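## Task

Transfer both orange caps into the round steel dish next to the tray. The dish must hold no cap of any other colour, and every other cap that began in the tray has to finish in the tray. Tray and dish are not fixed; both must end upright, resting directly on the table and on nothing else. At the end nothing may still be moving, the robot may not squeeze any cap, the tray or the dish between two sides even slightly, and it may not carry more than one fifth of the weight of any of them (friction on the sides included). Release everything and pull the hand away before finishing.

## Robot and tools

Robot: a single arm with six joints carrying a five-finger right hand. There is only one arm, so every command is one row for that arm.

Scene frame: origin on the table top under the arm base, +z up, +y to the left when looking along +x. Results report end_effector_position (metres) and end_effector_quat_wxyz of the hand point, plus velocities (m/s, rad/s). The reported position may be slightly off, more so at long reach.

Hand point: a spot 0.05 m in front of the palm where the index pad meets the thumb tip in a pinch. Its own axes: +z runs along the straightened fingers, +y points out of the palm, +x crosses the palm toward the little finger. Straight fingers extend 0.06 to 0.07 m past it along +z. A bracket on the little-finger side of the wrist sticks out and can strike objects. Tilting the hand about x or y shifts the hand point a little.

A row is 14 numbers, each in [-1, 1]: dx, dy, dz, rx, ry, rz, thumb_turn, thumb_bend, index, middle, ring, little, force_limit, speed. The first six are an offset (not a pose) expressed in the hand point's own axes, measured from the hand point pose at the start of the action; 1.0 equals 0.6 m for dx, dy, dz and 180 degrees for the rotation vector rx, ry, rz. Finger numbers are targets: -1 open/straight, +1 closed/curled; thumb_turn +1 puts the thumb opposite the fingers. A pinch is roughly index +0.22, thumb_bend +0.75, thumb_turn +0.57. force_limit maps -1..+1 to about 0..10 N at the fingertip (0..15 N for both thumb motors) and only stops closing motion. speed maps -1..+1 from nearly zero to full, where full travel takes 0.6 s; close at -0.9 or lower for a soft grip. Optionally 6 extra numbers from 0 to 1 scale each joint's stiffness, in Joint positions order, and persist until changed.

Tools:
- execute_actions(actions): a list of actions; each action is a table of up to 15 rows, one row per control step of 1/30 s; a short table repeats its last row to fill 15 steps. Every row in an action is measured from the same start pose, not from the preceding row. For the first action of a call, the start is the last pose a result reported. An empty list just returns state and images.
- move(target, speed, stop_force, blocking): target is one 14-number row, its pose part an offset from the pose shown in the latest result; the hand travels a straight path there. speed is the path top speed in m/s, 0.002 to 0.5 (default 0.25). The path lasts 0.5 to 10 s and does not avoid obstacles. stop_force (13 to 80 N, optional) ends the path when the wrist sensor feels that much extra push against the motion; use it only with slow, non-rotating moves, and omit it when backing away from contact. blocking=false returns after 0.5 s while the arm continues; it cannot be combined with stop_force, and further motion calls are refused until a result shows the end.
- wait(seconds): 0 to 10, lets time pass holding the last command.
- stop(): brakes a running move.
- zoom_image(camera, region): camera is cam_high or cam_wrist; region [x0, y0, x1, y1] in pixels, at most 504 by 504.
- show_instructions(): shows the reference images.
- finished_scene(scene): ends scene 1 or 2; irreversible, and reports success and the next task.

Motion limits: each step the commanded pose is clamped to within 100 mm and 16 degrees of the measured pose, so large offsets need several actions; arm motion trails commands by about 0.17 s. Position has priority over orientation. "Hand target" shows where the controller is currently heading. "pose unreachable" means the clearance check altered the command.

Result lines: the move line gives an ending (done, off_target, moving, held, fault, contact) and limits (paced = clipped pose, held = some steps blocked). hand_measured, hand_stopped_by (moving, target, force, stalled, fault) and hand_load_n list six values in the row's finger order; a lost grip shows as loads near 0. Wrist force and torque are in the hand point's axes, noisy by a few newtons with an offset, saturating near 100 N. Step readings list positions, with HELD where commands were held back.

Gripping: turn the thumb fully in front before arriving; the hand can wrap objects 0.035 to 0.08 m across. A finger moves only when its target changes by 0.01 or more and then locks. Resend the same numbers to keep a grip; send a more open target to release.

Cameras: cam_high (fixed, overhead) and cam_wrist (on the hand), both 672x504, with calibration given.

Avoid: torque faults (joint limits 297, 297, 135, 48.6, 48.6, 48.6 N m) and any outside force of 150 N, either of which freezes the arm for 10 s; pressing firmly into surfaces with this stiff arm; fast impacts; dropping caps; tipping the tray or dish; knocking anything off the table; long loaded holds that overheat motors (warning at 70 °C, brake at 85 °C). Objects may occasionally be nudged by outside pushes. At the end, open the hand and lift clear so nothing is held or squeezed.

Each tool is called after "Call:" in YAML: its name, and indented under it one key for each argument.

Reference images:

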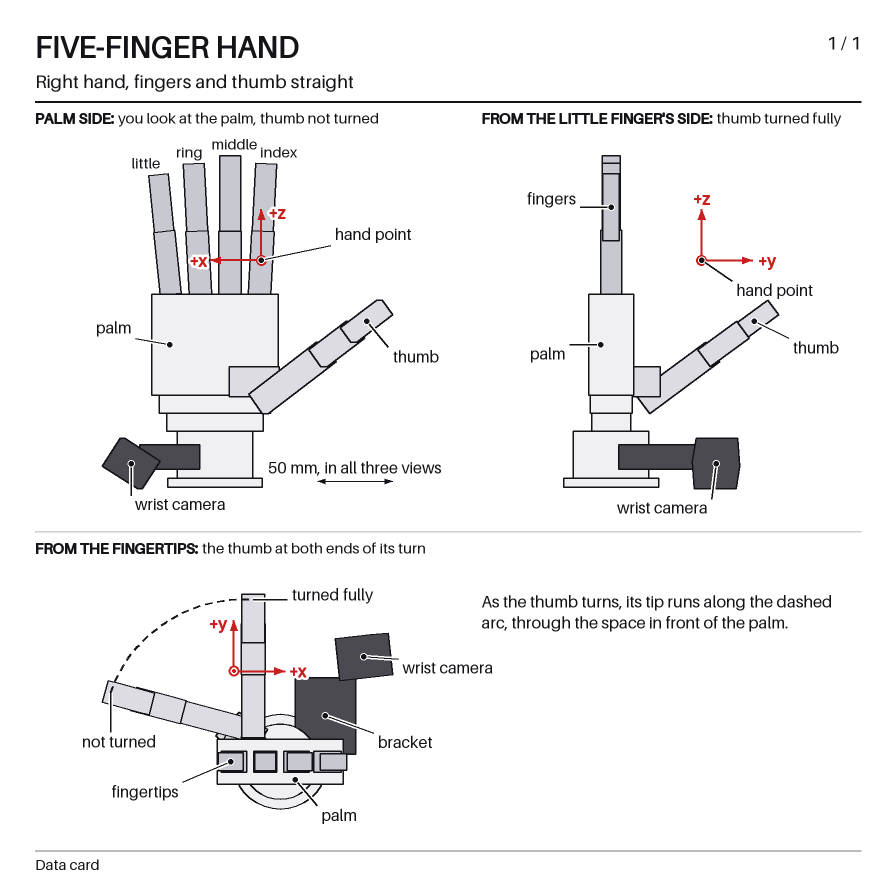

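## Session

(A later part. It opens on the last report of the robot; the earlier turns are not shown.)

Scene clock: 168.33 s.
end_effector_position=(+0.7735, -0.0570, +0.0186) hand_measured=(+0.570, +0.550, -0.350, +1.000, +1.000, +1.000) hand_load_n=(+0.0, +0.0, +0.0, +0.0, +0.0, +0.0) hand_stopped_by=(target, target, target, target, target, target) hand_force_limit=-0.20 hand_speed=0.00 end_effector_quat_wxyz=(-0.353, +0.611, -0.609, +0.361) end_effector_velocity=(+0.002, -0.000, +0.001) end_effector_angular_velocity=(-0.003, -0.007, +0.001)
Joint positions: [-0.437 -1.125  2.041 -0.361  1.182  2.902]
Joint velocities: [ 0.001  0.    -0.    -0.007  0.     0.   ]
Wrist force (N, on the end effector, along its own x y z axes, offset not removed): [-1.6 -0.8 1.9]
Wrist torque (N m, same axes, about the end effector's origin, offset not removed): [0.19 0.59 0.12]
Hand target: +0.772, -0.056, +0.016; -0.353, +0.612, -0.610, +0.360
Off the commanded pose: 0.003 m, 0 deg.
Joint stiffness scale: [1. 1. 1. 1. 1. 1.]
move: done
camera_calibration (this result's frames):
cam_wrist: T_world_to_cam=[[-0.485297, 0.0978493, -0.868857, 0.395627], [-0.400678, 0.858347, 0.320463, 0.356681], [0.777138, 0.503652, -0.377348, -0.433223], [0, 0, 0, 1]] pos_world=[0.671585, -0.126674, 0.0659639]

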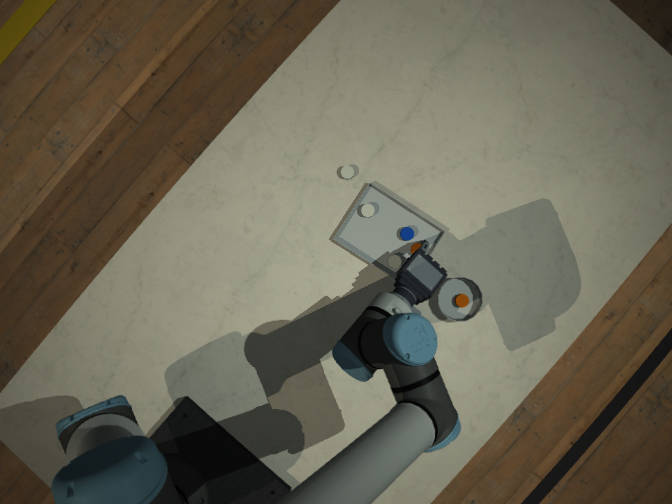

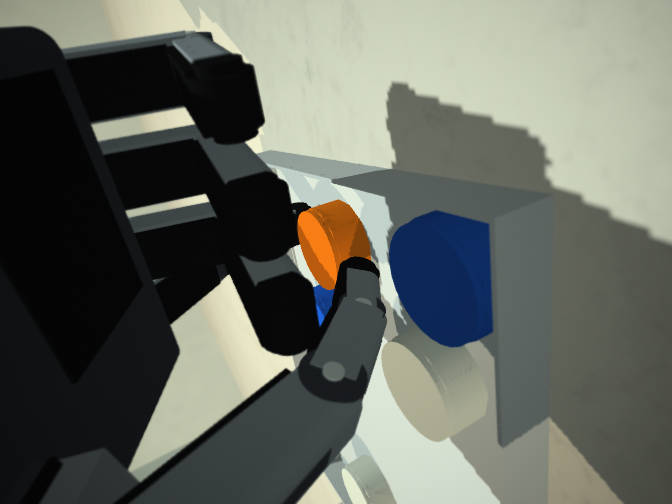

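Call:
execute_actions:
  actions:
    - [[0, 0.002, 0.001, 0, 0, 0, 0.57, 0.75, 0.3, 1, 1, 1, -0.2, -0.6]]
    - [[0, 0, 0, 0, 0, 0, 0.57, 0.75, 0.3, 1, 1, 1, -0.2, -0.6]]
    - [[0, 0, 0, 0, 0, 0, 0.57, 0.75, 0.3, 1, 1, 1, -0.2, -0.6]]

Scene clock: 172.80 s.
end_effector_position=(+0.7740, -0.0572, +0.0187) hand_measured=(+0.570, +0.740, -0.176, +1.000, +1.000, +1.000) hand_load_n=(-1.0, +5.5, +10.0, +0.0, +0.0, +0.0) hand_stopped_by=(target, stalled, force, target, target, target) hand_force_limit=-0.20 hand_speed=-0.60 end_effector_quat_wxyz=(-0.353, +0.611, -0.609, +0.361) end_effector_velocity=(-0.000, -0.001, -0.000) end_effector_angular_velocity=(-0.000, -0.000, -0.000)
Joint positions: [-0.437 -1.125  2.041 -0.362  1.182  2.902]
Joint velocities: [-0.001  0.     0.    -0.001 -0.    -0.   ]
Wrist force (N, on the end effector, along its own x y z axes, offset not removed): [1.2 1.6 -4.7]
Wrist torque (N m, same axes, about the end effector's origin, offset not removed): [0.86 0.22 0.25]
Hand target: +0.774, -0.057, +0.019; -0.353, +0.611, -0.609, +0.361
Off the commanded pose: 0.000 m, 0 deg.
Joint stiffness scale: [1. 1. 1. 1. 1. 1.]
Step readings (end_effector_position; steps 1 to 15: 1st action; 16 to 30: 2nd action; 31 to 45: 3rd action):
0: (+0.7738, -0.0571, +0.0187)
1: (+0.7738, -0.0571, +0.0187)
2: (+0.7738, -0.0571, +0.0187)
4: (+0.7738, -0.0571, +0.0187)
8: (+0.7739, -0.0572, +0.0187)
15: (+0.7740, -0.0572, +0.0187)
16: (+0.7740, -0.0572, +0.0187)
17: (+0.7740, -0.0572, +0.0187)
19: (+0.7740, -0.0572, +0.0187)
23: (+0.7740, -0.0572, +0.0187)
30: (+0.7740, -0.0572, +0.0187)
31: (+0.7740, -0.0572, +0.0187)
32: (+0.7740, -0.0572, +0.0187)
34: (+0.7740, -0.0572, +0.0187)
38: (+0.7740, -0.0572, +0.0187)
45: end_effector_position above
camera_calibration (this result's frames):
cam_wrist: T_world_to_cam=[[-0.484015, 0.0972155, -0.869643, 0.39495], [-0.401156, 0.858576, 0.319249, 0.357398], [0.777691, 0.503384, -0.376565, -0.433861], [0, 0, 0, 1]] pos_world=[0.671944, -0.12685, 0.0659893]

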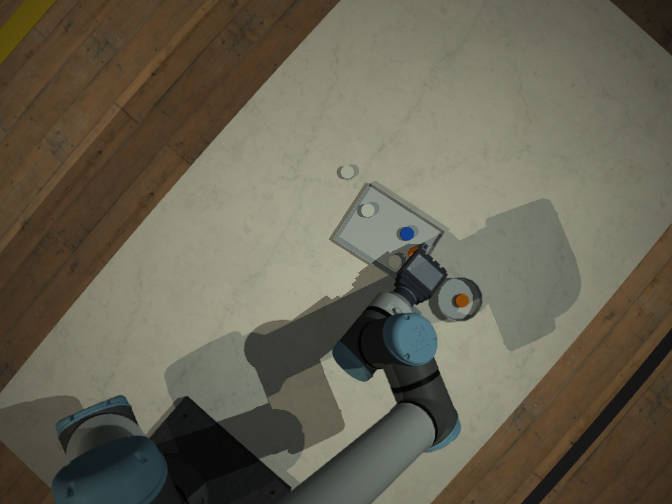

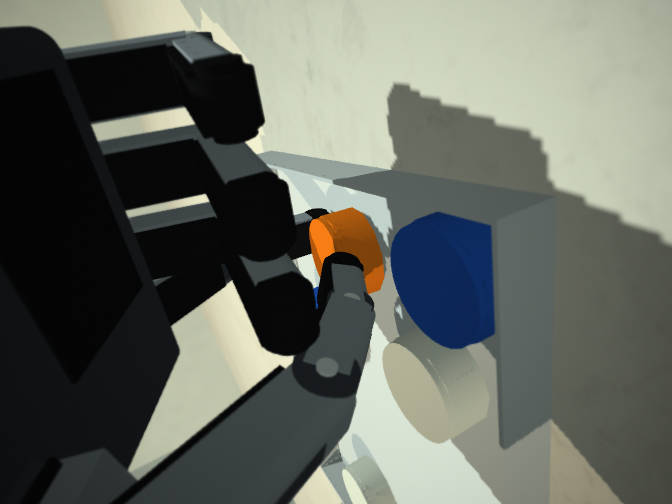

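Call:
move:
  target: [0, -0.0794, -0.0458, 0, 0, 0, 0.57, 0.75, 0.3, 1, 1, 1, -0.2, -0.6]
  speed: 0.06

Scene clock: 176.13 s.
end_effector_position=(+0.7720, -0.0560, +0.0721) hand_measured=(+0.570, +0.740, -0.176, +1.000, +1.000, +1.000) hand_load_n=(-1.0, +6.0, +10.0, +0.0, +0.0, +0.0) hand_stopped_by=(target, stalled, force, target, target, target) hand_force_limit=-0.20 hand_speed=-0.60 end_effector_quat_wxyz=(-0.353, +0.611, -0.609, +0.361) end_effector_velocity=(-0.003, +0.001, -0.001) end_effector_angular_velocity=(+0.005, +0.009, -0.001)
Joint positions: [-0.437 -1.202  2.023 -0.266  1.182  2.902]
Joint velocities: [-0.001  0.     0.     0.009 -0.001  0.   ]
Wrist force (N, on the end effector, along its own x y z axes, offset not removed): [0.2 -3.1 -6.3]
Wrist torque (N m, same axes, about the end effector's origin, offset not removed): [0.27 0.29 0.01]
Hand target: +0.773, -0.057, +0.074; -0.353, +0.611, -0.609, +0.361
Off the commanded pose: 0.002 m, 0 deg.
Joint stiffness scale: [1. 1. 1. 1. 1. 1.]
move: done
camera_calibration (this result's frames):
cam_wrist: T_world_to_cam=[[-0.48501, 0.0977069, -0.869033, 0.441117], [-0.400786, 0.858399, 0.320191, 0.338134], [0.777262, 0.503592, -0.377172, -0.412444], [0, 0, 0, 1]] pos_world=[0.670042, -0.125651, 0.119515]

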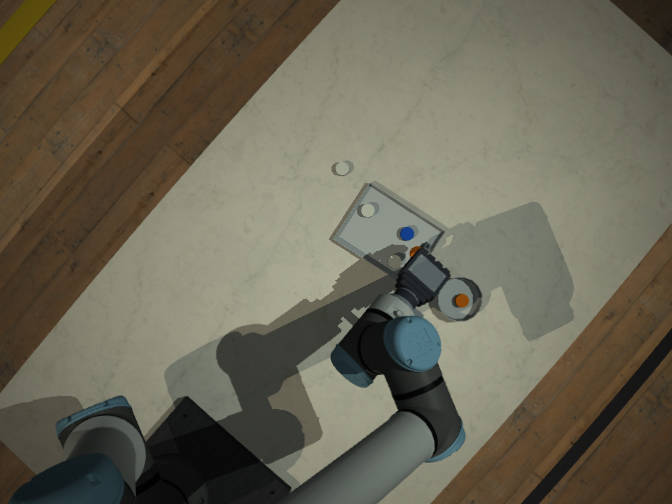

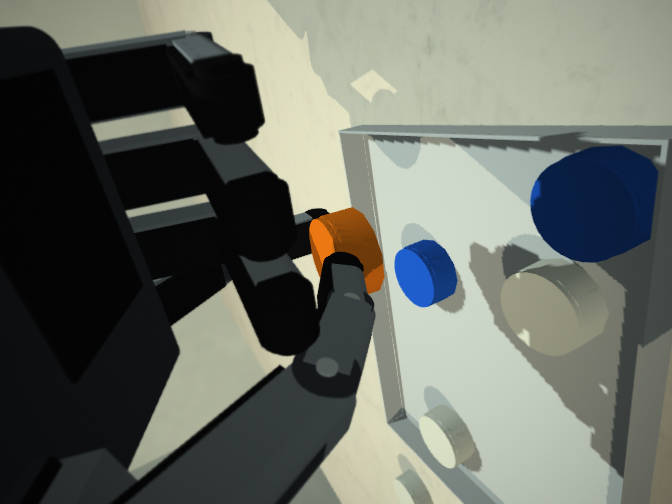

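Call:
zoom_image:
  camera: "cam_high"
  region: [410, 250, 510, 350]

Region (410, 250, 510, 350) of cam_high's 672x504 image, scaled by 5.040, with more detail than that image has.

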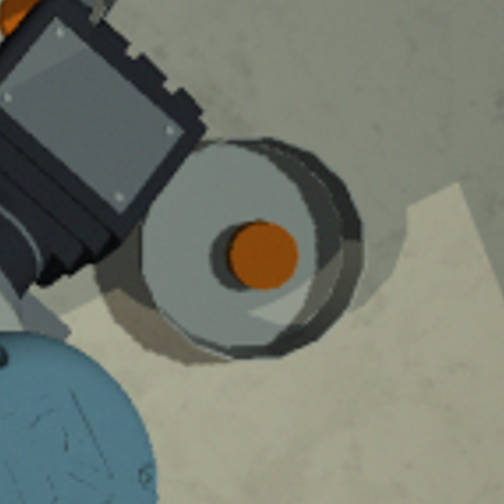

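Call:
move:
  target: [0.2117, 0.0042, -0.0072, 0, 0, 0, 0.57, 0.75, 0.3, 1, 1, 1, -0.2, -0.6]
  speed: 0.12

Scene clock: 196.97 s.
end_effector_position=(+0.7652, -0.1812, +0.0728) hand_measured=(+0.570, +0.740, -0.176, +1.000, +1.000, +1.000) hand_load_n=(-1.0, +6.0, +10.0, +0.0, +0.0, +0.0) hand_stopped_by=(target, stalled, force, target, target, target) hand_force_limit=-0.20 hand_speed=-0.60 end_effector_quat_wxyz=(-0.353, +0.611, -0.610, +0.361) end_effector_velocity=(-0.000, +0.005, +0.001) end_effector_angular_velocity=(+0.003, +0.002, +0.016)
Joint positions: [-0.633 -1.158  1.963 -0.194  1.019  2.783]
Joint velocities: [ 0.002 -0.    -0.002  0.01  -0.013 -0.009]
Wrist force (N, on the end effector, along its own x y z axes, offset not removed): [-3.0 -0.8 -2.7]
Wrist torque (N m, same axes, about the end effector's origin, offset not removed): [0.35 0.76 -0.07]
Hand target: +0.766, -0.183, +0.073; -0.353, +0.611, -0.609, +0.361
Off the commanded pose: 0.002 m, 0 deg.
Joint stiffness scale: [1. 1. 1. 1. 1. 1.]
move: done
camera_calibration (this result's frames):
cam_wrist: T_world_to_cam=[[-0.485518, 0.0999568, -0.868493, 0.451334], [-0.398572, 0.858878, 0.321666, 0.441006], [0.778082, 0.502332, -0.377161, -0.344657], [0, 0, 0, 1]] pos_world=[0.663075, -0.250752, 0.120133]

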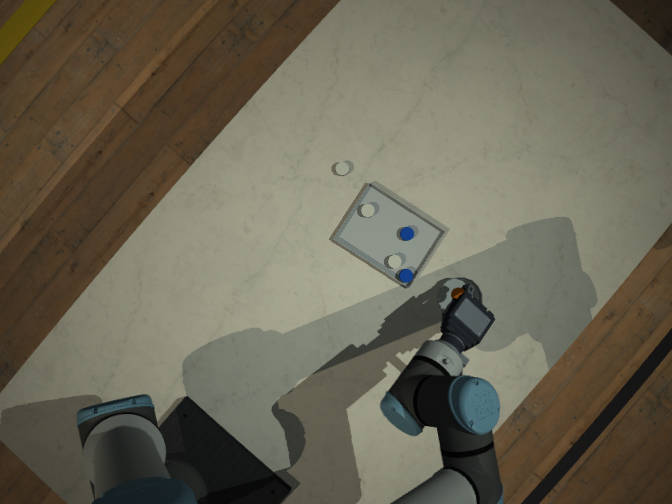

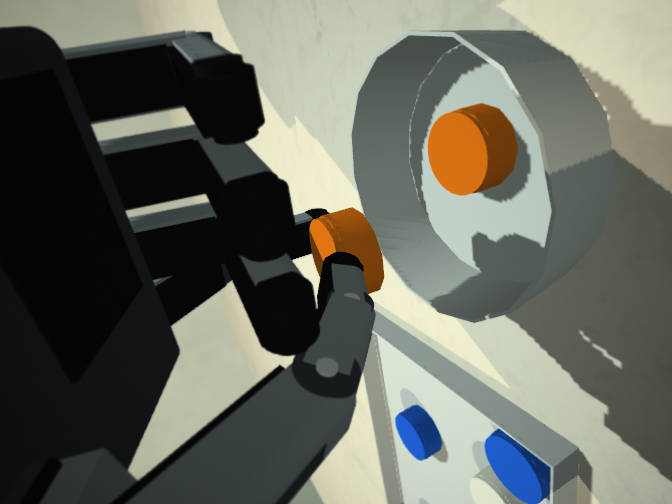

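Call:
move:
  target: [-0.0192, 0.0415, 0.0047, 0, 0, 0, 0.57, 0.75, 0.3, 1, 1, 1, -0.2, -0.6]
  speed: 0.04

Scene clock: 214.23 s.
end_effector_position=(+0.7567, -0.1724, +0.0519) hand_measured=(+0.570, +0.740, -0.176, +1.000, +1.000, +1.000) hand_load_n=(-1.0, +6.0, +10.0, +0.0, +0.0, +0.0) hand_stopped_by=(target, stalled, force, target, target, target) hand_force_limit=-0.20 hand_speed=-0.60 end_effector_quat_wxyz=(-0.353, +0.610, -0.610, +0.362) end_effector_velocity=(+0.002, -0.002, +0.001) end_effector_angular_velocity=(-0.005, -0.007, -0.002)
Joint positions: [-0.629 -1.146  1.997 -0.245  1.023  2.785]
Joint velocities: [-0.001 -0.     0.    -0.009  0.001  0.002]
Wrist force (N, on the end effector, along its own x y z axes, offset not removed): [-0.8 -4.1 -0.5]
Wrist torque (N m, same axes, about the end effector's origin, offset not removed): [-0.27 0.35 0.05]
Hand target: +0.755, -0.170, +0.050; -0.353, +0.611, -0.610, +0.361
Off the commanded pose: 0.004 m, 0 deg.
Joint stiffness scale: [1. 1. 1. 1. 1. 1.]
move: off_target
camera_calibration (this result's frames):
cam_wrist: T_world_to_cam=[[-0.483397, 0.0980642, -0.869891, 0.426306], [-0.399087, 0.859747, 0.318693, 0.437421], [0.779138, 0.501218, -0.376463, -0.351409], [0, 0, 0, 1]] pos_world=[0.654441, -0.241744, 0.0991445]

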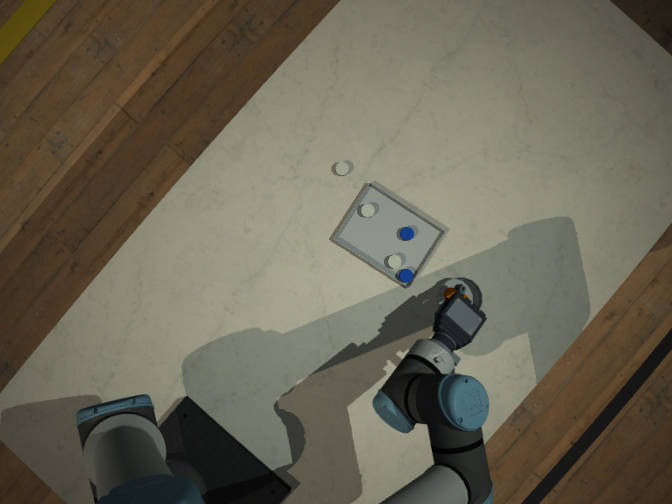

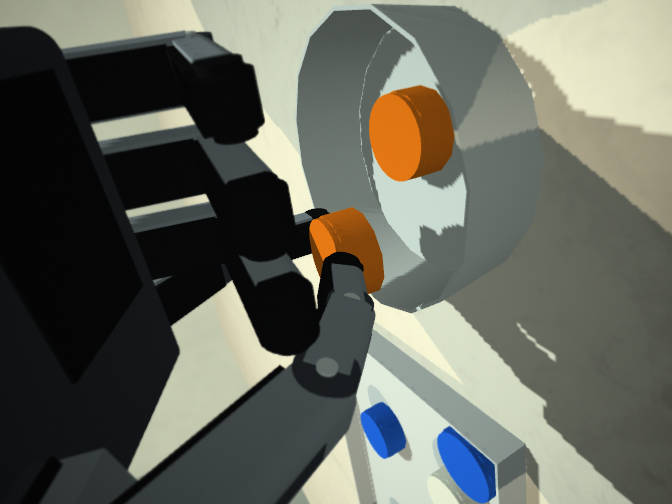

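Call:
zoom_image:
  camera: "cam_high"
  region: [410, 250, 510, 350]

Region (410, 250, 510, 350) of cam_high's 672x504 image, scaled by 5.040, with more detail than that image has.

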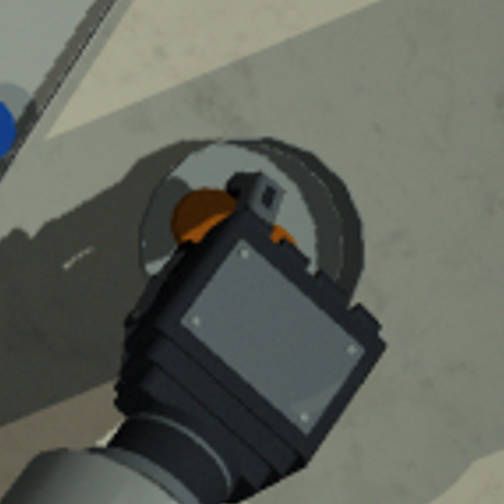

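Call:
move:
  target: [0, 0.0361, 0.0208, 0, 0, 0, 0.57, 0.75, 0.3, 1, 1, 1, -0.2, -0.6]
  speed: 0.02
  stop_force: 13

Scene clock: 223.17 s.
end_effector_position=(+0.7585, -0.1739, +0.0290) hand_measured=(+0.570, +0.740, -0.176, +1.000, +1.000, +1.000) hand_load_n=(-1.0, +6.0, +10.0, +0.0, +0.0, +0.0) hand_stopped_by=(target, stalled, force, target, target, target) hand_force_limit=-0.20 hand_speed=-0.60 end_effector_quat_wxyz=(-0.353, +0.610, -0.609, +0.363) end_effector_velocity=(+0.001, -0.001, +0.000) end_effector_angular_velocity=(-0.005, -0.004, +0.000)
Joint positions: [-0.629 -1.112  2.002 -0.286  1.023  2.786]
Joint velocities: [-0.     0.     0.    -0.006  0.    -0.002]
Wrist force (N, on the end effector, along its own x y z axes, offset not removed): [-1.1 0.2 -3.5]
Wrist torque (N m, same axes, about the end effector's origin, offset not removed): [0.50 0.43 0.00]
Hand target: +0.757, -0.173, +0.027; -0.353, +0.610, -0.610, +0.362
Off the commanded pose: 0.003 m, 0 deg.
Joint stiffness scale: [1. 1. 1. 1. 1. 1.]
move: done
camera_calibration (this result's frames):
cam_wrist: T_world_to_cam=[[-0.48143, 0.0967174, -0.871132, 0.405732], [-0.399624, 0.860354, 0.316372, 0.447358], [0.780081, 0.500436, -0.37555, -0.361554], [0, 0, 0, 1]] pos_world=[0.656148, -0.243192, 0.0761327]

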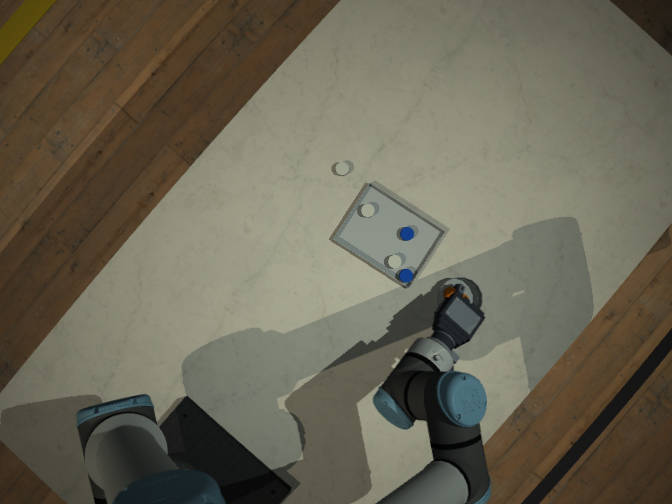

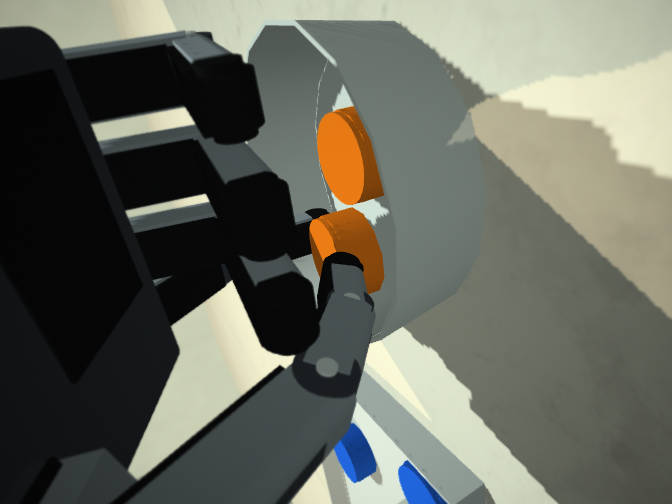

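Release here (about 1 cm above floor), then lift.

Call:
execute_actions:
  actions:
    - [[0, 0.006, 0.0035, 0, 0, 0, 0.57, 0.75, 0.3, 1, 1, 1, -0.2, -0.6]]
    - [[0, 0, 0, 0, 0, 0, 0.57, 0.65, -0.4, 1, 1, 1, -0.2, 0.0]]
    - [[0, 0, 0, 0, 0, 0, 0.57, 0.65, -0.4, 1, 1, 1, -0.2, 0.0]]

Call:
move:
  target: [0, -0.144, -0.0833, 0, 0, 0, 0.57, 0.65, -0.4, 1, 1, 1, -0.2, 0.0]
  speed: 0.1

Scene clock: 227.90 s.
end_effector_position=(+0.7592, -0.1744, +0.0260) hand_measured=(+0.570, +0.650, -0.400, +1.000, +1.000, +1.000) hand_load_n=(+0.0, +0.0, +0.0, +0.0, +0.0, +0.0) hand_stopped_by=(target, target, target, target, target, target) hand_force_limit=-0.20 hand_speed=0.00 end_effector_quat_wxyz=(-0.353, +0.610, -0.609, +0.364) end_effector_velocity=(+0.000, +0.000, +0.000) end_effector_angular_velocity=(-0.000, +0.000, +0.000)
Joint positions: [-0.629 -1.107  2.002 -0.292  1.023  2.786]
Joint velocities: [ 0.  0. -0.  0. -0. -0.]
Wrist force (N, on the end effector, along its own x y z axes, offset not removed): [-2.1 -1.5 -1.8]
Wrist torque (N m, same axes, about the end effector's origin, offset not removed): [0.09 0.61 -0.04]
Hand target: +0.759, -0.174, +0.026; -0.353, +0.610, -0.609, +0.364
Off the commanded pose: 0.000 m, 0 deg.
Joint stiffness scale: [1. 1. 1. 1. 1. 1.]
Step readings (end_effector_position; steps 1 to 15: 1st action; 16 to 30: 2nd action; 31 to 45: 3rd action):
0: (+0.7586, -0.1740, +0.0290)
1: (+0.7586, -0.1740, +0.0290)
2: (+0.7587, -0.1740, +0.0290)
4: (+0.7589, -0.1742, +0.0288)
8: (+0.7591, -0.1744, +0.0274)
15: (+0.7592, -0.1744, +0.0260)
16: (+0.7592, -0.1744, +0.0260)
17: (+0.7592, -0.1744, +0.0260)
19: (+0.7592, -0.1744, +0.0260)
23: (+0.7592, -0.1744, +0.0260)
30: (+0.7592, -0.1744, +0.0260)
31: (+0.7592, -0.1744, +0.0260)
32: (+0.7592, -0.1744, +0.0260)
34: (+0.7592, -0.1744, +0.0260)
38: (+0.7592, -0.1744, +0.0260)
45: end_effector_position above
camera_calibration (this result's frames):
cam_wrist: T_world_to_cam=[[-0.480492, 0.0960019, -0.871729, 0.402731], [-0.399969, 0.86061, 0.315238, 0.449372], [0.780482, 0.500134, -0.375118, -0.363299], [0, 0, 0, 1]] pos_world=[0.656792, -0.243699, 0.0731331]

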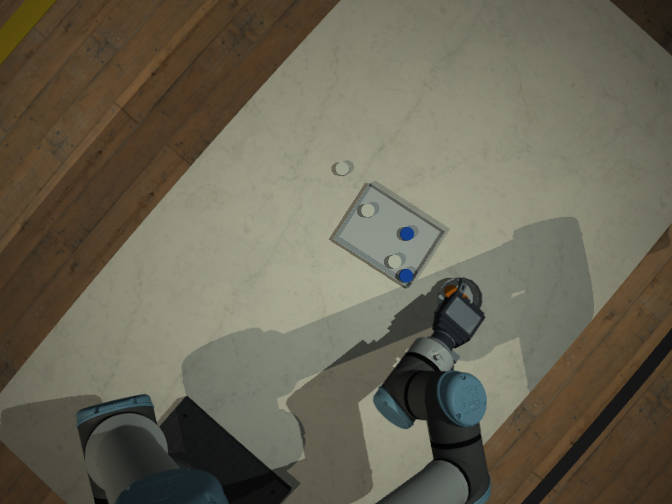

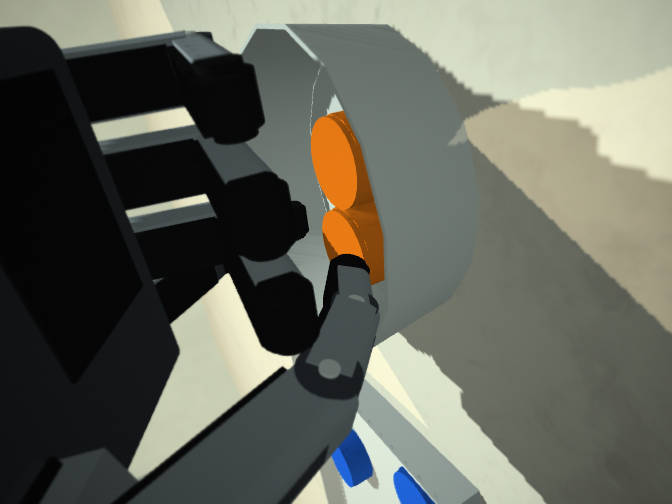

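Scene clock: 229.40 s.
end_effector_position=(+0.7568, -0.1721, +0.1248) hand_measured=(+0.570, +0.650, -0.400, +1.000, +1.000, +1.000) hand_load_n=(+0.0, +0.0, +0.0, +0.0, +0.0, +0.0) hand_stopped_by=(target, target, target, target, target, target) hand_force_limit=-0.20 hand_speed=0.00 end_effector_quat_wxyz=(-0.353, +0.610, -0.609, +0.364) end_effector_velocity=(-0.003, +0.003, -0.001) end_effector_angular_velocity=(+0.008, +0.012, +0.001)
Joint positions: [-0.629 -1.239  1.962 -0.121  1.023  2.786]
Joint velocities: [-0.    -0.    -0.     0.015 -0.001 -0.002]
Wrist force (N, on the end effector, along its own x y z axes, offset not removed): [3.5 6.5 -3.5]
Wrist torque (N m, same axes, about the end effector's origin, offset not removed): [1.50 -0.30 0.59]
Hand target: +0.757, -0.173, +0.126; -0.353, +0.610, -0.609, +0.364
Off the commanded pose: 0.002 m, 0 deg.
Joint stiffness scale: [1. 1. 1. 1. 1. 1.]
move: done
camera_calibration (this result's frames):
cam_wrist: T_world_to_cam=[[-0.480338, 0.0958851, -0.871826, 0.48735], [-0.400025, 0.860652, 0.315053, 0.41534], [0.780548, 0.500085, -0.375048, -0.325646], [0, 0, 0, 1]] pos_world=[0.654421, -0.241342, 0.171898]

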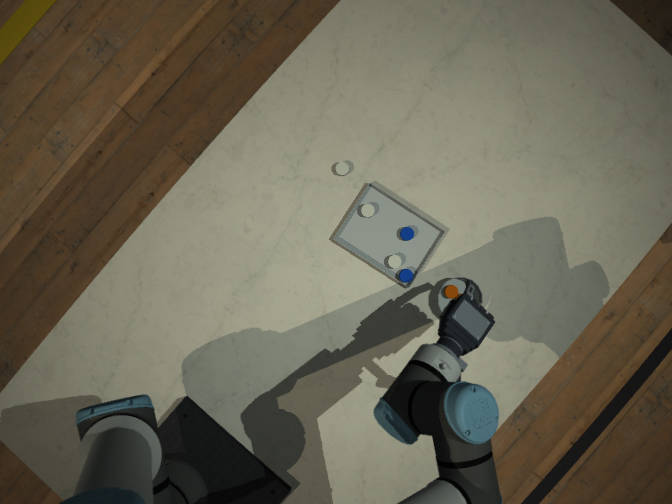

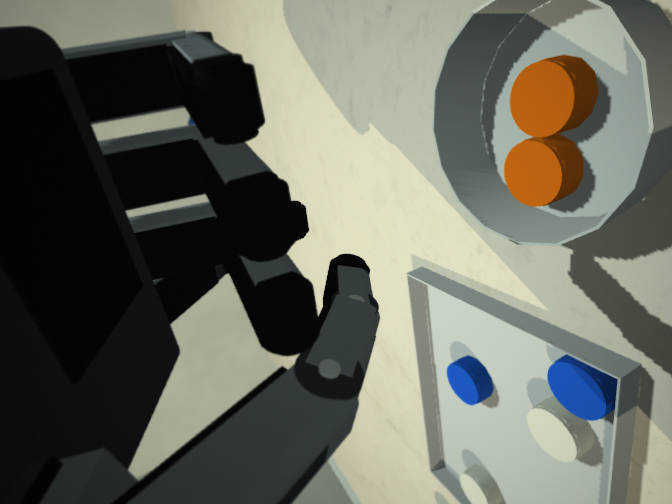

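Both caps are in the dish; the others are in the tray.

Call:
finished_scene:
  scene: 1

The scene is finished: the task was done.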